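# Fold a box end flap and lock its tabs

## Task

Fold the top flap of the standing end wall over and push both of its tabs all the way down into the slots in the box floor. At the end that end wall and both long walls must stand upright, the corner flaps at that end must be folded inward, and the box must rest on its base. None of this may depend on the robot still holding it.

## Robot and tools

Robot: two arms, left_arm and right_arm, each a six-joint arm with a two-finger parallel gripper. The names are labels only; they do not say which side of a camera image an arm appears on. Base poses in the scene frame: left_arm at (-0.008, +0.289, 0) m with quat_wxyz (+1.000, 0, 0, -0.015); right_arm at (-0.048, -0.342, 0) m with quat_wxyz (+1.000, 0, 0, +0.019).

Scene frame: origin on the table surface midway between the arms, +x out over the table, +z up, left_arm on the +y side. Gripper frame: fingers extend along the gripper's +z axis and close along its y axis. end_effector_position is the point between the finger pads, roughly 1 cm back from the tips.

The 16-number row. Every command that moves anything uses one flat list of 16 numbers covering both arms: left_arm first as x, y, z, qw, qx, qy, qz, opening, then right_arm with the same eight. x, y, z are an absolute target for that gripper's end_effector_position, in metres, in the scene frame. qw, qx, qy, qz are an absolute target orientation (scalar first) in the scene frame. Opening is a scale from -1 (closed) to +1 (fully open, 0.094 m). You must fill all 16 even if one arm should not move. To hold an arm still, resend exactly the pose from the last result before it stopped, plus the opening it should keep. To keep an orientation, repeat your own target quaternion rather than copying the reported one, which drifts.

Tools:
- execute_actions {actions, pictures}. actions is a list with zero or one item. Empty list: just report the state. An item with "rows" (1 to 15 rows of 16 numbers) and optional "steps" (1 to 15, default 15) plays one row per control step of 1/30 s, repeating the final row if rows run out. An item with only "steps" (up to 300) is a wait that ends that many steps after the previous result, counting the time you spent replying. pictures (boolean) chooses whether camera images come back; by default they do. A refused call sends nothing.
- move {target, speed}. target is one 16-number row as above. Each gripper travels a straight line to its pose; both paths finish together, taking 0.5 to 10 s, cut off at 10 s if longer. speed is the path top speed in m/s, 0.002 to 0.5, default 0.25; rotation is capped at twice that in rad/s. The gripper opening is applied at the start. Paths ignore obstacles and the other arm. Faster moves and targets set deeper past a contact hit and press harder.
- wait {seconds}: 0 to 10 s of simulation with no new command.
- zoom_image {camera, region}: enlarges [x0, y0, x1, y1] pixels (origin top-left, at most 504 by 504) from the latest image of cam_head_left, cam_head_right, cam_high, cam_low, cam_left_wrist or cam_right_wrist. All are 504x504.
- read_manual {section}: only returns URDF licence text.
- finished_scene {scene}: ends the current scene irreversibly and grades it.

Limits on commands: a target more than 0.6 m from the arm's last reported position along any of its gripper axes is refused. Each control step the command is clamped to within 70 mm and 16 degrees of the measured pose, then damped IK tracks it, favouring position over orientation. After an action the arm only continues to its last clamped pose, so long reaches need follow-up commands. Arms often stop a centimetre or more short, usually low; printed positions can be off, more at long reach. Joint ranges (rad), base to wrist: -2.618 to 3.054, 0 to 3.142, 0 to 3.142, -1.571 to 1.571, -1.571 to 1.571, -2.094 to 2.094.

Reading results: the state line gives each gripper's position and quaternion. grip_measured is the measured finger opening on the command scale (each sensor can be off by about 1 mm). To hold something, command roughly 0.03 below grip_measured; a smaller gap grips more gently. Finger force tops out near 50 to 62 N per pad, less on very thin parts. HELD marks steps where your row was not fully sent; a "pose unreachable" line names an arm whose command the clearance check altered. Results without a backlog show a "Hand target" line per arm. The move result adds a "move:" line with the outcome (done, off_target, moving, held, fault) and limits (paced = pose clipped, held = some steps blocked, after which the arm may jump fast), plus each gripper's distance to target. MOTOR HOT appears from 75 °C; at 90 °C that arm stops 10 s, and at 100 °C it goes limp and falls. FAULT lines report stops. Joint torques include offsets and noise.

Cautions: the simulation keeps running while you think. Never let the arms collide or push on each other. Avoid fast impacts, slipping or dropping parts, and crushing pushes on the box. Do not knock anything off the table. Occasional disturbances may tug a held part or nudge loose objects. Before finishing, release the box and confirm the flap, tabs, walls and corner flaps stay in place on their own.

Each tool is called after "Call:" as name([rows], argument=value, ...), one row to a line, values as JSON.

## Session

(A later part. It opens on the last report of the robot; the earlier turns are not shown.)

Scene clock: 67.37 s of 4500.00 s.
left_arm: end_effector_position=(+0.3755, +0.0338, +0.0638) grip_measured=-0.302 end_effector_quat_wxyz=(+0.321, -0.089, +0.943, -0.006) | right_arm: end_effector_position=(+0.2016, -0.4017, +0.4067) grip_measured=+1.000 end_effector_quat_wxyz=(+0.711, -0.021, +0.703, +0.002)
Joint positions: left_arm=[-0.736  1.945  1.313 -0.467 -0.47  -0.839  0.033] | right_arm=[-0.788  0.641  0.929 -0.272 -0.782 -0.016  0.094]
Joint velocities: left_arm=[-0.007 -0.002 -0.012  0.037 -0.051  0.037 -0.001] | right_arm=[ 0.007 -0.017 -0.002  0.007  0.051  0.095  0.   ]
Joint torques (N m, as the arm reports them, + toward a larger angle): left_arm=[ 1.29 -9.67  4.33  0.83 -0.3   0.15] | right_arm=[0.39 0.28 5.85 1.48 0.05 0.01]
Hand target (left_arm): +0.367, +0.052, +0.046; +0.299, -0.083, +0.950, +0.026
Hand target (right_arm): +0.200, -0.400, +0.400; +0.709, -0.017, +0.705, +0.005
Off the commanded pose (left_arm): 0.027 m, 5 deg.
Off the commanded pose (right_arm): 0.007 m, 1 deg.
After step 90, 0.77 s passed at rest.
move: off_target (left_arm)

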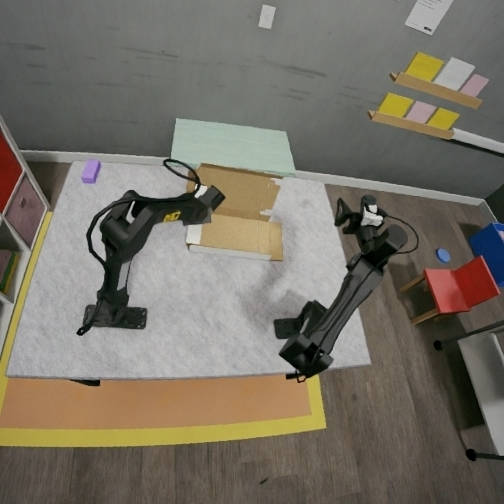

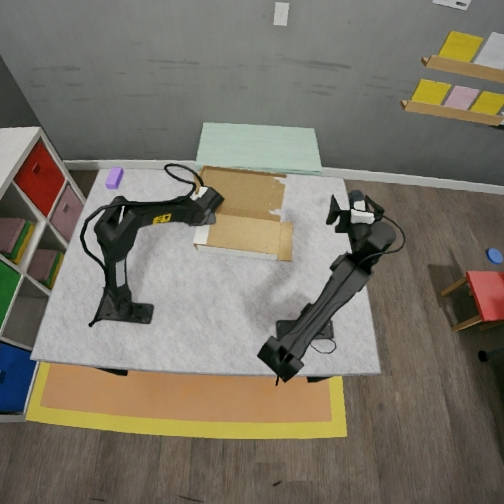

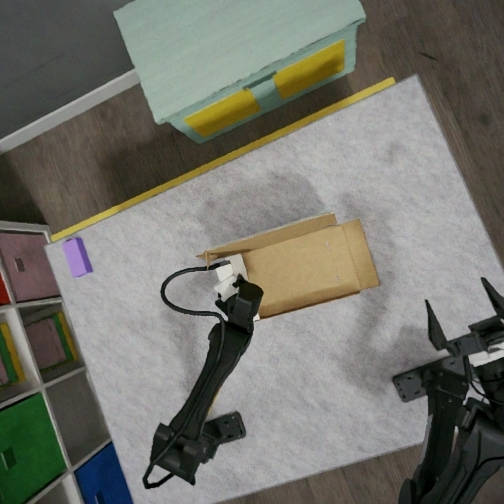

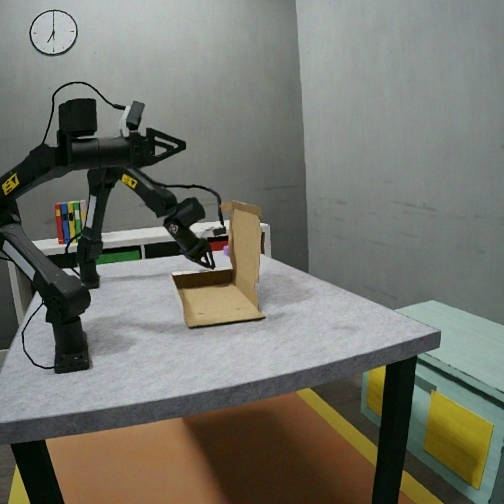

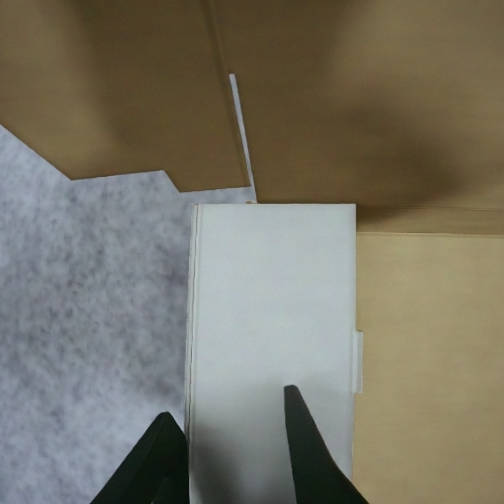

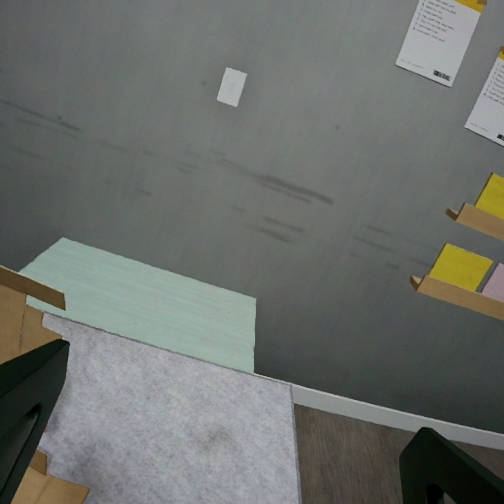

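Call:
move(target=[0.36,0.04,0.075,0.299,-0.083,0.95,0.026,-0.05,0.2,-0.4,0.4,0.709,-0.017,0.705,0.005,1], speed=0.04)

Call:
move(target=[0.355,0.04,0.025,0.299,-0.083,0.95,0.026,-0.05,0.2,-0.4,0.4,0.709,-0.017,0.705,0.005,1], speed=0.03)

Scene clock: 73.97 s of 4500.00 s.
left_arm: end_effector_position=(+0.3628, +0.0396, +0.0660) grip_measured=-0.052 end_effector_quat_wxyz=(+0.298, -0.083, +0.951, +0.020) | right_arm: end_effector_position=(+0.2016, -0.4017, +0.4067) grip_measured=+1.000 end_effector_quat_wxyz=(+0.711, -0.021, +0.703, +0.002)
Joint positions: left_arm=[-0.749  1.94   1.346 -0.583 -0.476 -0.854  0.045] | right_arm=[-0.788  0.641  0.929 -0.272 -0.782 -0.016  0.094]
Joint velocities: left_arm=[-0.012 -0.012 -0.007 -0.007 -0.051 -0.022  0.002] | right_arm=[-0.007 -0.002  0.002 -0.037  0.007 -0.022  0.   ]
Joint torques (N m, as the arm reports them, + toward a larger angle): left_arm=[ -0.68 -11.35   9.45   0.63  -0.46  -0.03] | right_arm=[0.38 0.28 5.85 1.48 0.05 0.02]
Hand target (left_arm): +0.360, +0.040, +0.075; +0.299, -0.083, +0.950, +0.026
Hand target (right_arm): +0.200, -0.400, +0.400; +0.709, -0.017, +0.705, +0.005
Off the commanded pose (left_arm): 0.009 m, 1 deg.
Off the commanded pose (right_arm): 0.007 m, 1 deg.
After step 90, 2.30 s passed at rest.
move: done

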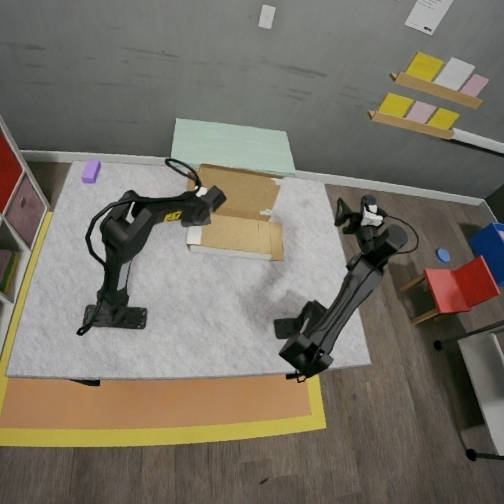

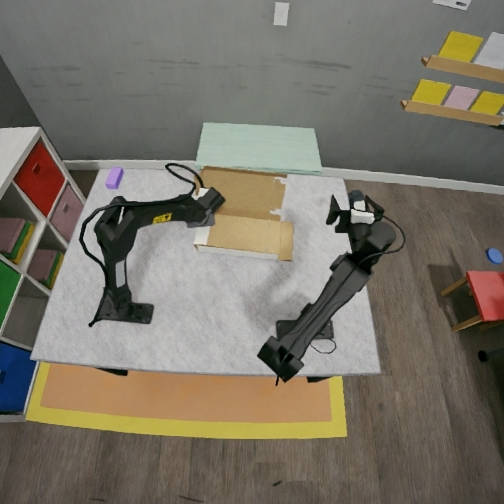

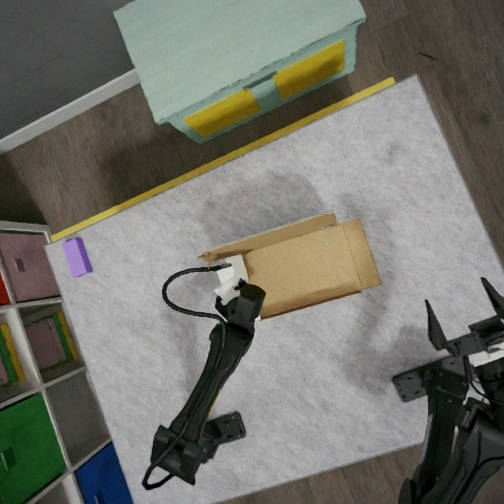

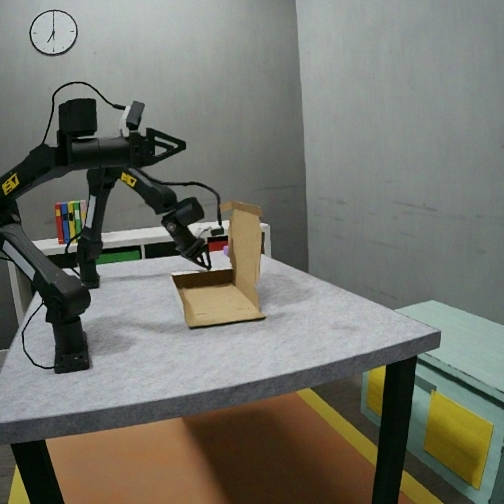

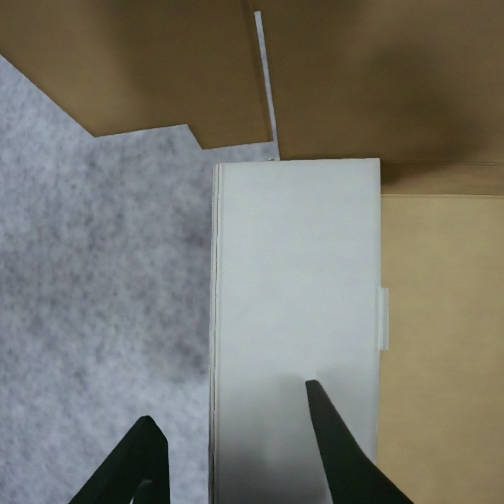

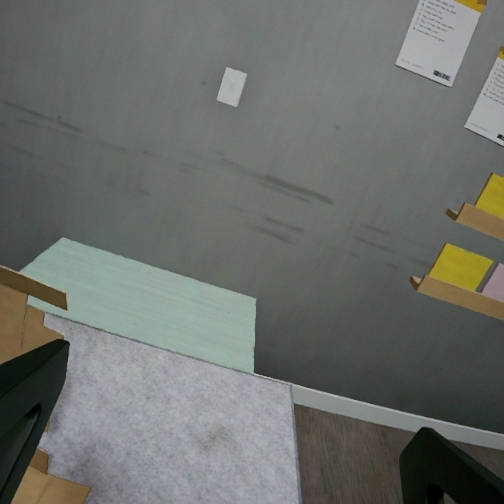

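Scene clock: 75.70 s of 4500.00 s.
left_arm: end_effector_position=(+0.3664, +0.0344, +0.0525) grip_measured=-0.052 end_effector_quat_wxyz=(+0.324, -0.092, +0.942, +0.004) | right_arm: end_effector_position=(+0.2016, -0.4017, +0.4067) grip_measured=+1.000 end_effector_quat_wxyz=(+0.711, -0.021, +0.703, +0.002)
Joint positions: left_arm=[-0.76   1.951  1.273 -0.443 -0.5   -0.868  0.045] | right_arm=[-0.788  0.641  0.929 -0.272 -0.782 -0.016  0.094]
Joint velocities: left_arm=[ 0.007 -0.017 -0.012  0.022 -0.037 -0.037 -0.   ] | right_arm=[-0.002 -0.007  0.012 -0.066  0.037 -0.037  0.   ]
Joint torques (N m, as the arm reports them, + toward a larger angle): left_arm=[-0.63 -7.69  4.46  1.02 -0.19  0.03] | right_arm=[0.39 0.27 5.86 1.48 0.05 0.01]
Hand target (left_arm): +0.354, +0.041, +0.026; +0.299, -0.083, +0.950, +0.026
Hand target (right_arm): +0.200, -0.400, +0.400; +0.709, -0.017, +0.705, +0.005
Off the commanded pose (left_arm): 0.030 m, 4 deg.
Off the commanded pose (right_arm): 0.007 m, 1 deg.
move: off_target (left_arm)

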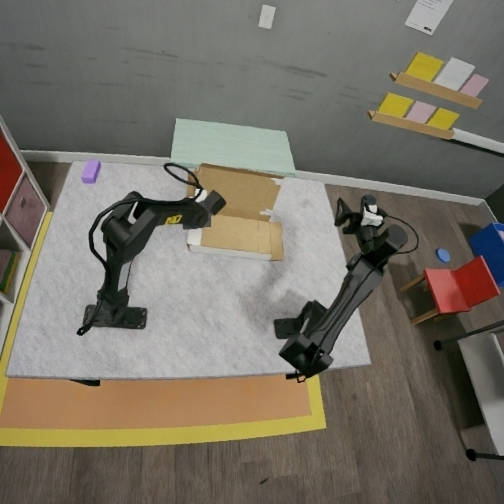

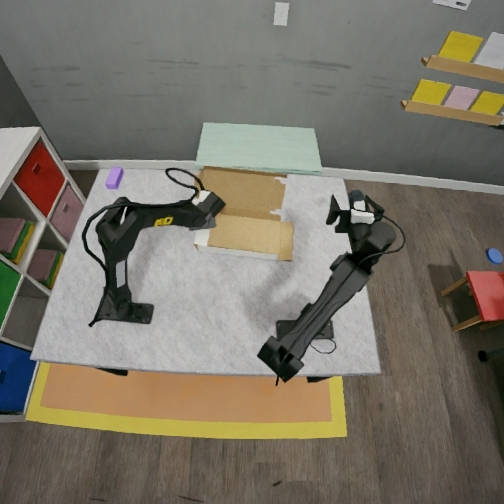

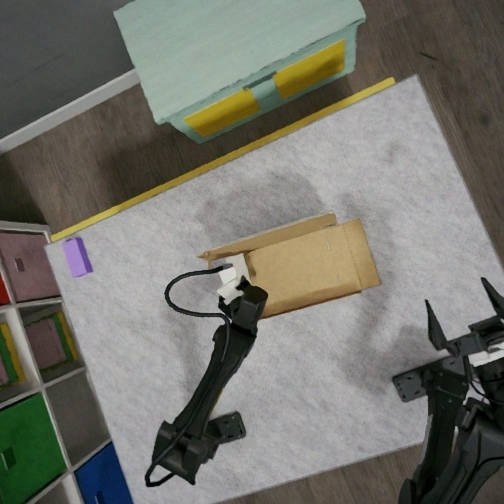

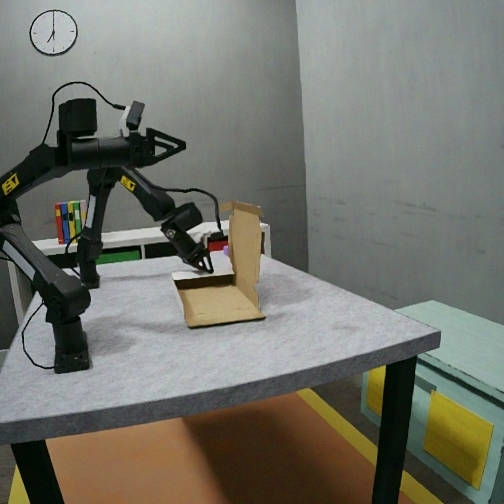

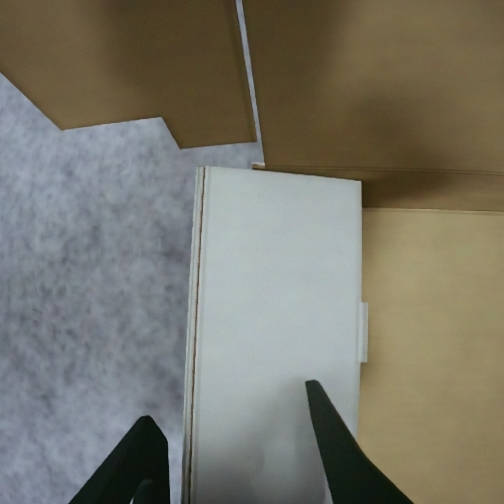

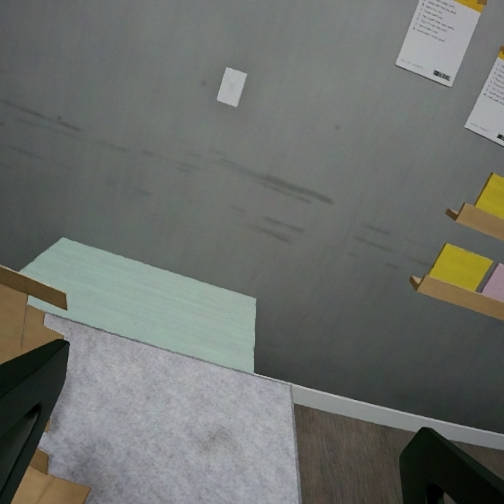

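Progressing. Go deeper, then close.

Call:
move(target=[0.35,0.044,0.0,0.299,-0.083,0.95,0.026,-0.05,0.2,-0.4,0.4,0.709,-0.017,0.705,0.005,1], speed=0.02)

Call:
move(target=[0.35,0.046,0.005,0.299,-0.083,0.95,0.026,-0.5,0.2,-0.4,0.4,0.709,-0.017,0.705,0.005,1], speed=0.02)

Scene clock: 83.03 s of 4500.00 s.
left_arm: end_effector_position=(+0.3687, +0.0304, +0.0333) grip_measured=-0.052 end_effector_quat_wxyz=(+0.336, -0.098, +0.937, -0.011) | right_arm: end_effector_position=(+0.2016, -0.4017, +0.4067) grip_measured=+1.000 end_effector_quat_wxyz=(+0.711, -0.021, +0.703, +0.002)
Joint positions: left_arm=[-0.763  1.979  1.209 -0.31  -0.502 -0.872  0.045] | right_arm=[-0.788  0.641  0.929 -0.272 -0.782 -0.016  0.094]
Joint velocities: left_arm=[-0.007 -0.002  0.007 -0.022 -0.022 -0.007 -0.   ] | right_arm=[ 0.017 -0.002 -0.007 -0.007  0.022 -0.037  0.   ]
Joint torques (N m, as the arm reports them, + toward a larger angle): left_arm=[-0.41 -7.55  3.74  0.79 -0.22  0.  ] | right_arm=[0.38 0.27 5.86 1.48 0.04 0.01]
Hand target (left_arm): +0.350, +0.045, +0.002; +0.299, -0.084, +0.950, +0.026
Hand target (right_arm): +0.200, -0.400, +0.400; +0.709, -0.017, +0.705, +0.005
Off the commanded pose (left_arm): 0.041 m, 6 deg.
Off the commanded pose (right_arm): 0.007 m, 1 deg.
After step 90, 1.30 s passed at rest.
move: off_target (left_arm)

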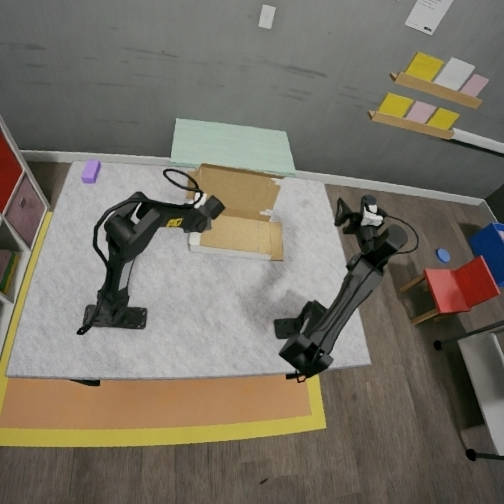

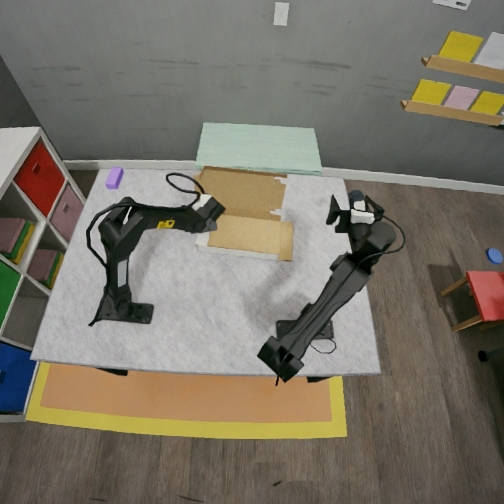

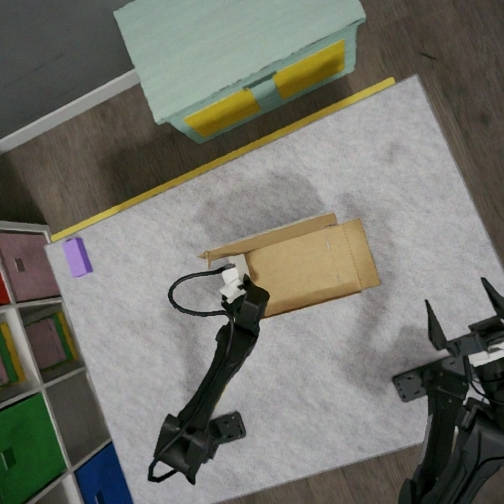

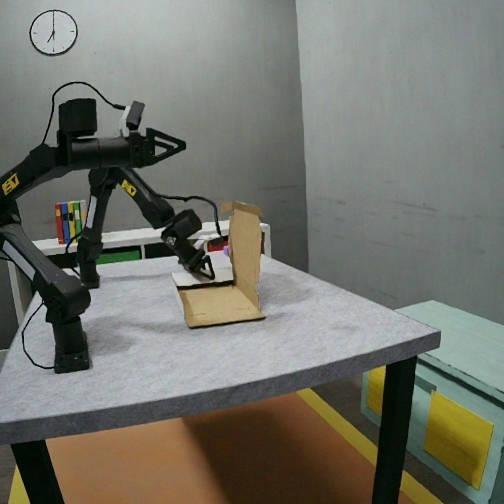

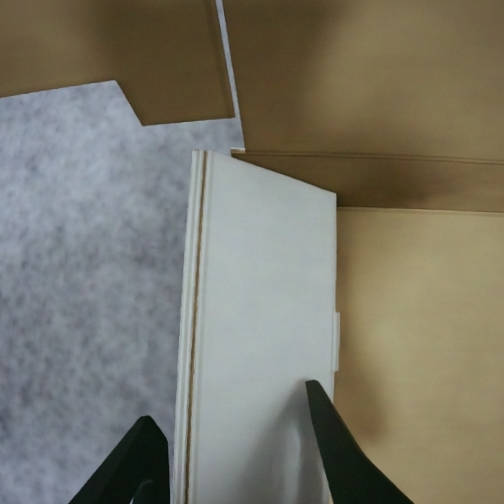

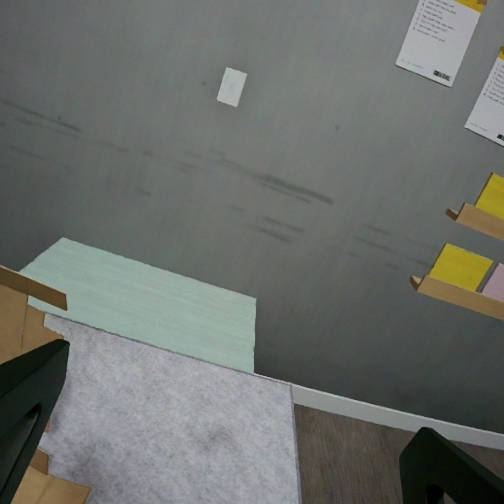

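Scene clock: 86.07 s of 4500.00 s.
left_arm: end_effector_position=(+0.3680, +0.0300, +0.0329) grip_measured=-0.498 end_effector_quat_wxyz=(+0.334, -0.097, +0.937, -0.012) | right_arm: end_effector_position=(+0.2016, -0.4017, +0.4067) grip_measured=+1.000 end_effector_quat_wxyz=(+0.711, -0.021, +0.703, +0.002)
Joint positions: left_arm=[-0.763  1.979  1.209 -0.312 -0.497 -0.871  0.024] | right_arm=[-0.788  0.641  0.929 -0.272 -0.782 -0.016  0.094]
Joint velocities: left_arm=[-0.002  0.002 -0.012 -0.037 -0.007 -0.007 -0.   ] | right_arm=[ 0.002 -0.002 -0.012  0.007 -0.022  0.022  0.   ]
Joint torques (N m, as the arm reports them, + toward a larger angle): left_arm=[-0.05 -8.53  4.07  0.7  -0.22  0.05] | right_arm=[0.38 0.27 5.85 1.48 0.05 0.01]
Hand target (left_arm): +0.350, +0.047, +0.006; +0.299, -0.083, +0.950, +0.026
Hand target (right_arm): +0.200, -0.400, +0.400; +0.709, -0.017, +0.705, +0.005
Off the commanded pose (left_arm): 0.037 m, 6 deg.
Off the commanded pose (right_arm): 0.007 m, 1 deg.
move: off_target (left_arm)

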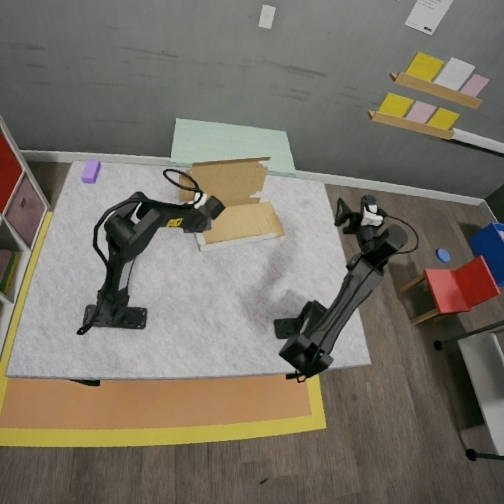

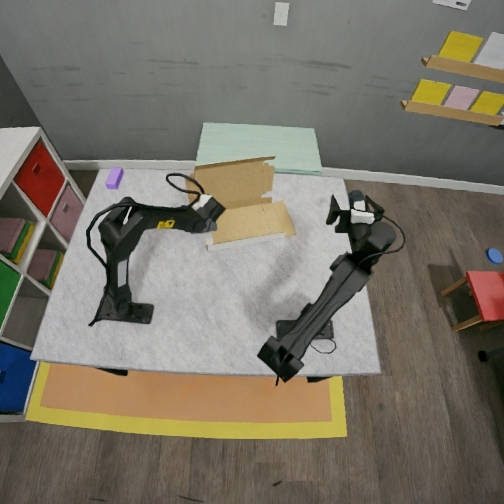

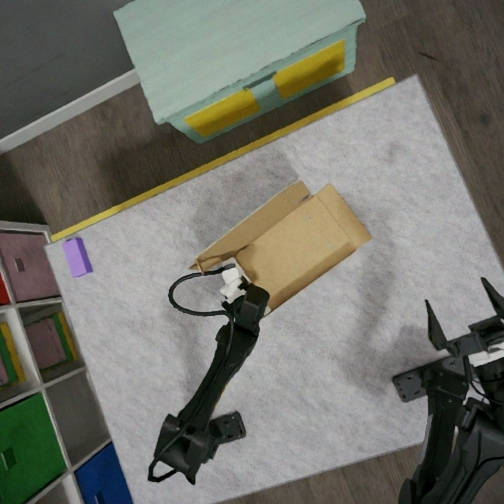

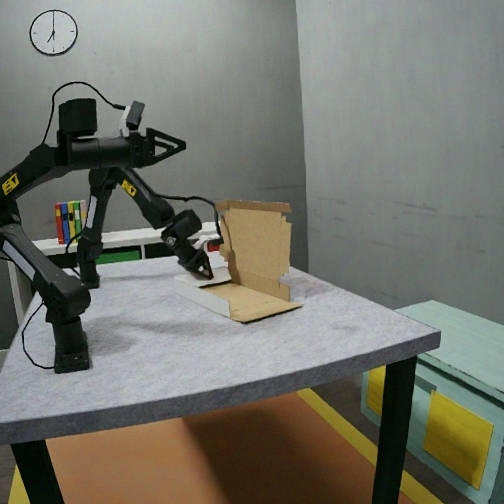

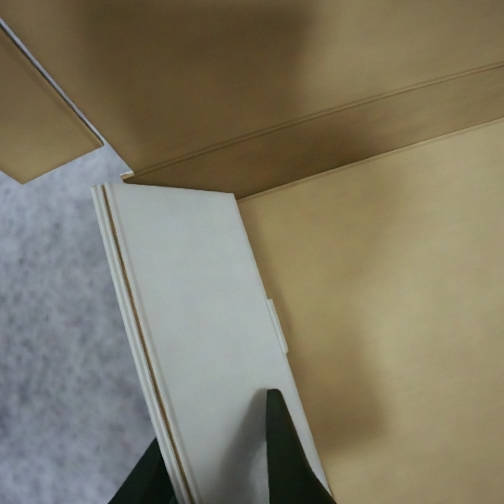

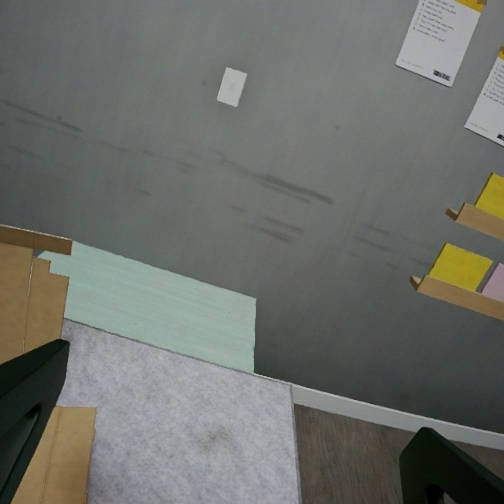

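Call:
move(target=[0.355,0.04,0.01,0.299,-0.083,0.95,0.026,-0.95,0.2,-0.4,0.4,0.709,-0.017,0.705,0.005,1], speed=0.02)

Scene clock: 93.23 s of 4500.00 s.
left_arm: end_effector_position=(+0.3670, +0.0313, +0.0316) grip_measured=-0.927 end_effector_quat_wxyz=(+0.332, -0.093, +0.938, -0.007) | right_arm: end_effector_position=(+0.2016, -0.4017, +0.4067) grip_measured=+1.000 end_effector_quat_wxyz=(+0.711, -0.021, +0.703, +0.002)
Joint positions: left_arm=[-0.763  1.981  1.209 -0.319 -0.5   -0.866  0.003] | right_arm=[-0.788  0.641  0.929 -0.272 -0.782 -0.016  0.094]
Joint velocities: left_arm=[-0.007 -0.007 -0.012  0.007 -0.066  0.066 -0.   ] | right_arm=[-0.022 -0.002 -0.007  0.007  0.007 -0.11   0.   ]
Joint torques (N m, as the arm reports them, + toward a larger angle): left_arm=[-0.18 -7.58  7.95  0.49 -0.23 -0.02] | right_arm=[0.39 0.27 5.86 1.48 0.04 0.02]
Hand target (left_arm): +0.355, +0.041, +0.011; +0.300, -0.083, +0.950, +0.025
Hand target (right_arm): +0.200, -0.400, +0.400; +0.709, -0.017, +0.705, +0.005
Off the commanded pose (left_arm): 0.026 m, 6 deg.
Off the commanded pose (right_arm): 0.007 m, 1 deg.
After step 90, 1.20 s passed at rest.
move: off_target (left_arm)

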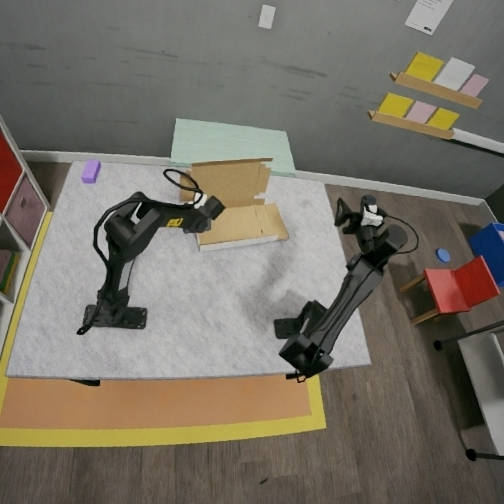

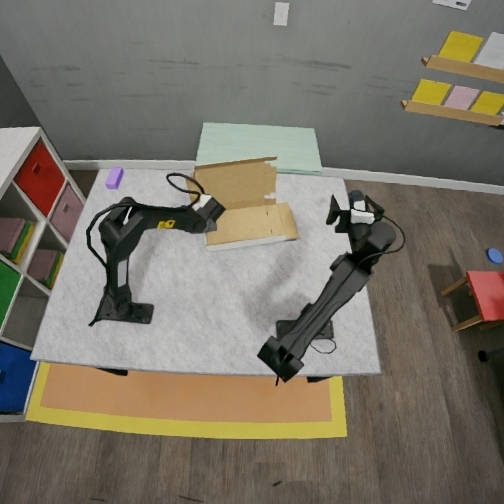

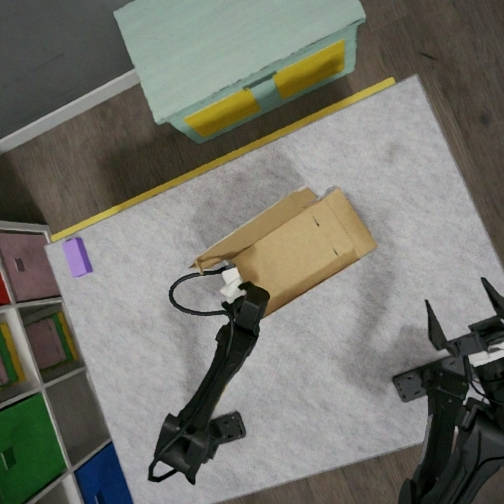

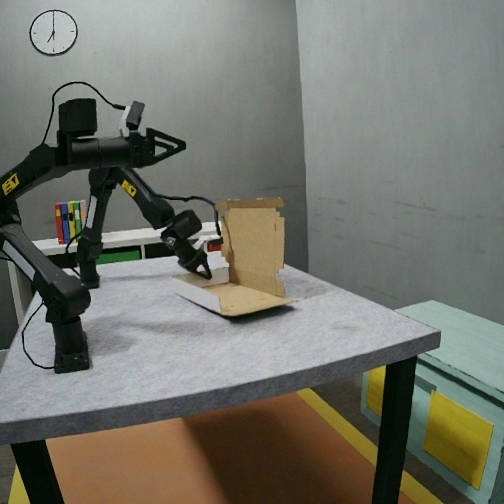

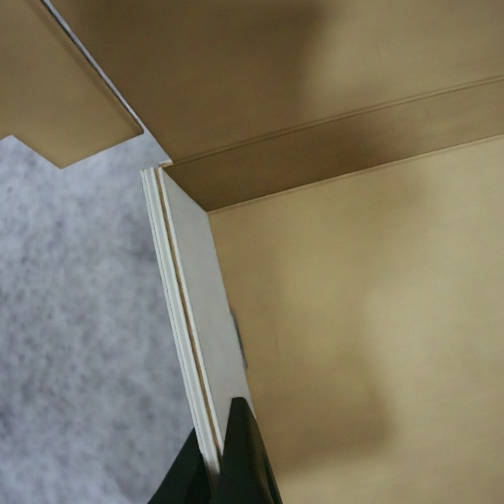

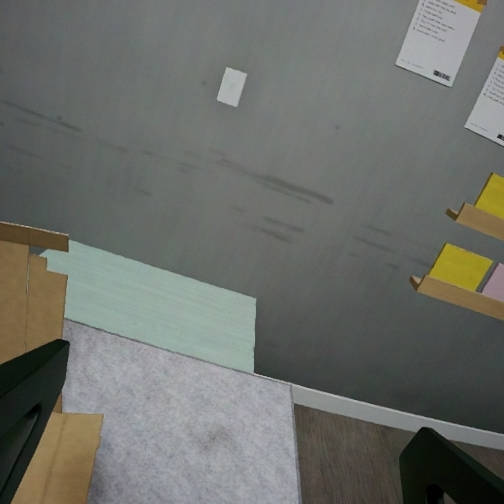

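Call:
move(target=[0.365,0.033,0.035,0.32,-0.09,0.94,0,-0.6,0.2,-0.4,0.4,0.709,-0.017,0.705,0.005,1], speed=0.03)

Call:
move(target=[0.32,0.0,0.17,0.299,-0.083,0.95,0.026,-0.6,0.2,-0.4,0.4,0.709,-0.017,0.705,0.005,1], speed=0.1)

Scene clock: 97.77 s of 4500.00 s.
left_arm: end_effector_position=(+0.3619, +0.0344, +0.0278) grip_measured=-0.602 end_effector_quat_wxyz=(+0.320, -0.089, +0.943, +0.001) | right_arm: end_effector_position=(+0.2016, -0.4017, +0.4067) grip_measured=+1.000 end_effector_quat_wxyz=(+0.711, -0.021, +0.703, +0.002)
Joint positions: left_arm=[-0.763  1.981  1.209 -0.349 -0.491 -0.866  0.019] | right_arm=[-0.788  0.641  0.929 -0.272 -0.782 -0.016  0.094]
Joint velocities: left_arm=[-0.017 -0.012  0.002 -0.066 -0.051 -0.037  0.   ] | right_arm=[ 0.022  0.017  0.022 -0.037  0.037  0.051  0.   ]
Joint torques (N m, as the arm reports them, + toward a larger angle): left_arm=[  0.28 -10.8    9.48   0.88  -0.32   0.04] | right_arm=[0.39 0.28 5.85 1.48 0.04 0.01]
Hand target (left_arm): +0.365, +0.033, +0.035; +0.321, -0.090, +0.943, -0.000
Hand target (right_arm): +0.200, -0.400, +0.400; +0.709, -0.017, +0.705, +0.005
Off the commanded pose (left_arm): 0.008 m, 0 deg.
Off the commanded pose (right_arm): 0.007 m, 1 deg.
After step 90, 0.70 s passed at rest.
move: done

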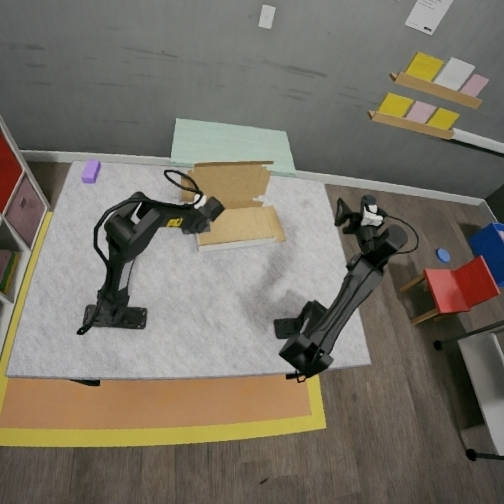

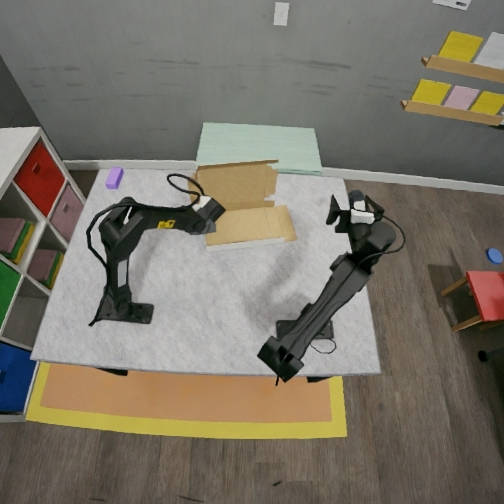

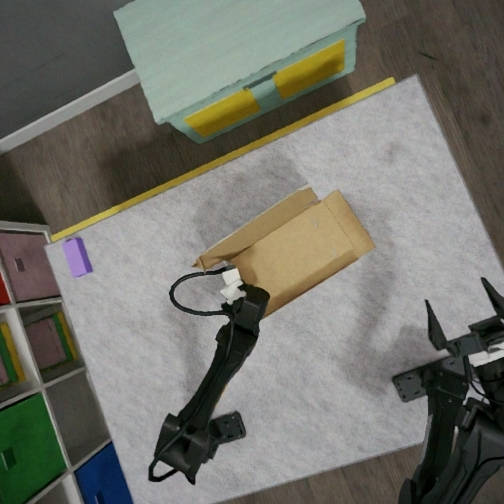

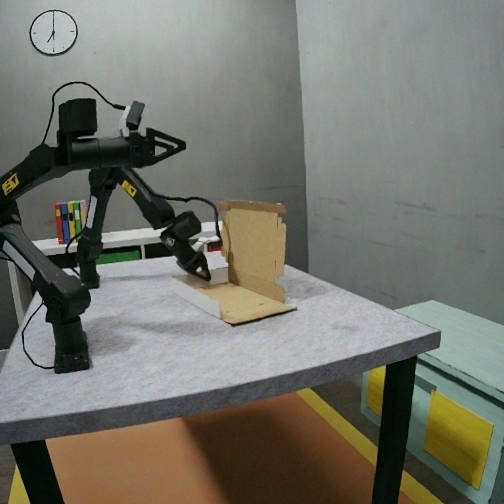

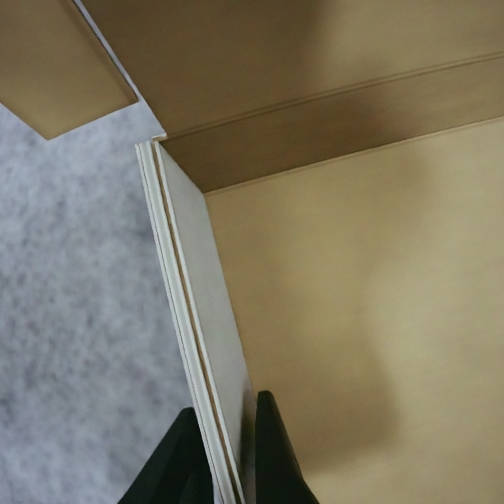

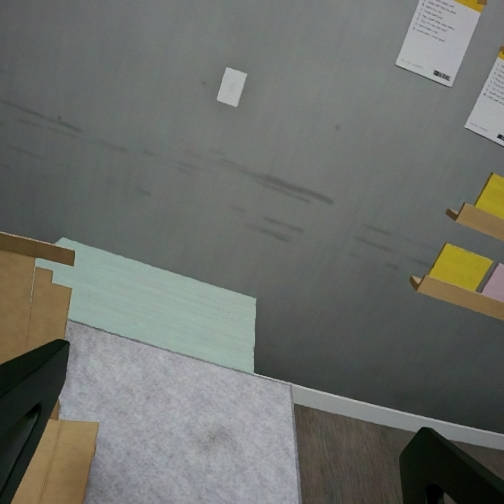

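Scene clock: 99.93 s of 4500.00 s.
left_arm: end_effector_position=(+0.3193, -0.0018, +0.1664) grip_measured=-0.602 end_effector_quat_wxyz=(+0.293, -0.081, +0.952, +0.017) | right_arm: end_effector_position=(+0.2016, -0.4017, +0.4067) grip_measured=+1.000 end_effector_quat_wxyz=(+0.711, -0.021, +0.703, +0.002)
Joint positions: left_arm=[-0.901  1.909  1.72  -1.068 -0.516 -1.016  0.019] | right_arm=[-0.788  0.641  0.929 -0.272 -0.782 -0.016  0.094]
Joint velocities: left_arm=[-0.017 -0.002 -0.007 -0.066 -0.037  0.007 -0.   ] | right_arm=[ 0.007 -0.002 -0.012 -0.066 -0.081 -0.022  0.   ]
Joint torques (N m, as the arm reports them, + toward a larger angle): left_arm=[-0.62 -9.37  9.89  0.65 -0.59 -0.02] | right_arm=[0.38 0.27 5.86 1.48 0.04 0.01]
Hand target (left_arm): +0.320, -0.001, +0.170; +0.299, -0.083, +0.950, +0.026
Hand target (right_arm): +0.200, -0.400, +0.400; +0.709, -0.017, +0.705, +0.005
Off the commanded pose (left_arm): 0.004 m, 1 deg.
Off the commanded pose (right_arm): 0.007 m, 1 deg.
move: done

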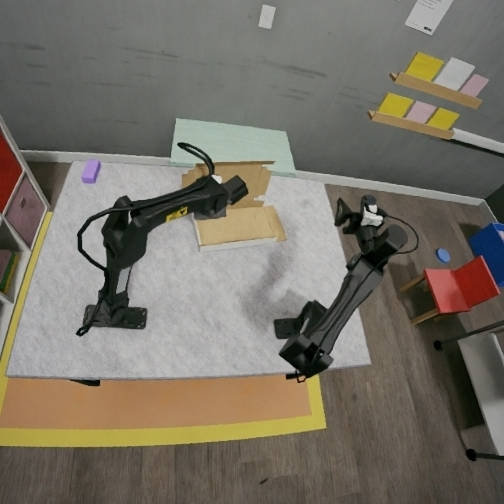

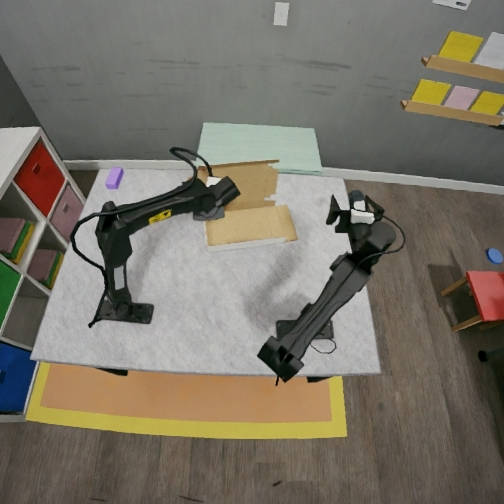

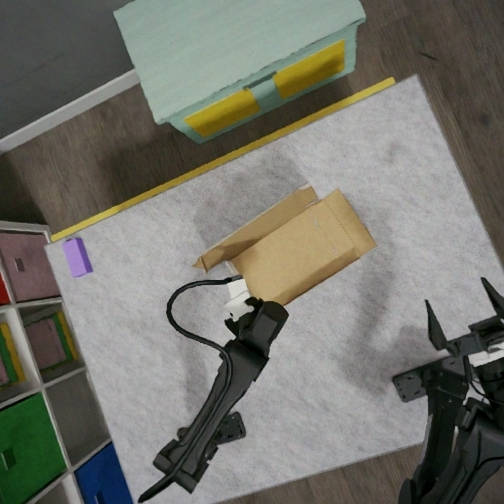

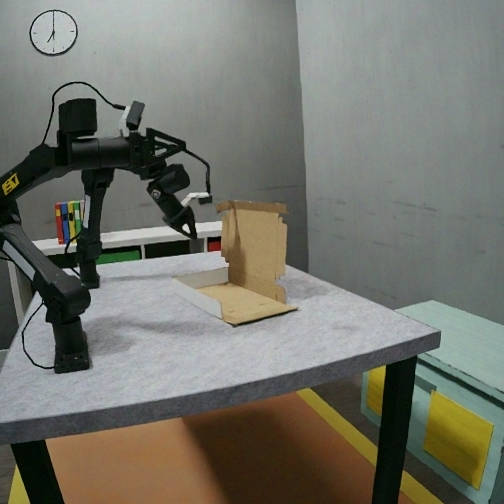

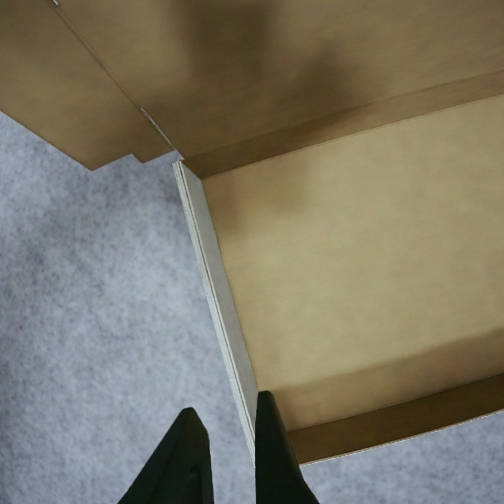

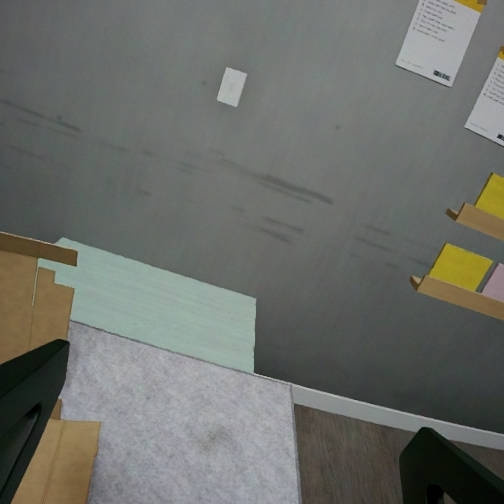

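Call:
zoom_image(camera="cam_left_wrist", region=[140,130,340,470])

Call:
zoom_image(camera="cam_low", region=[150,230,310,340])

Region (140, 130, 340, 470) of cam_left_wrist's 504x504 image, scaled by 1.482, with more detail than that image has; it fills the left 296 columns of this view, and the rest is white.

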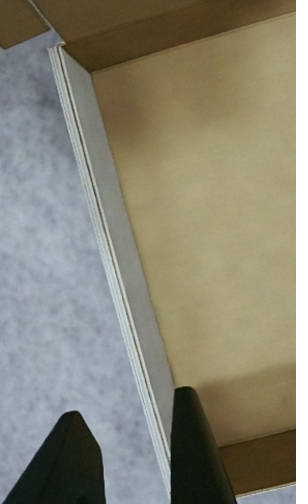

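Region (150, 230, 310, 340) of cam_low's 504x504 image, scaled by 3.150, with more detail than that image has; it fills the top 346 rows of this view, and the rest is white.

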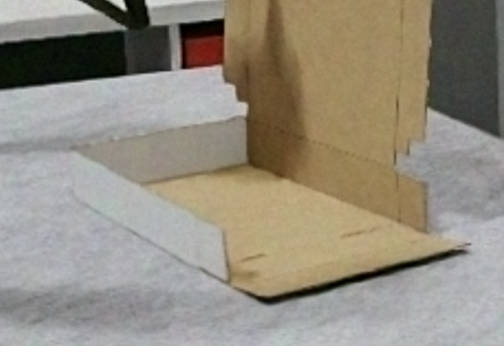

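Flap is flush and both tabs look seated.

Call:
finished_scene(scene=1)

The scene is finished: the task was done.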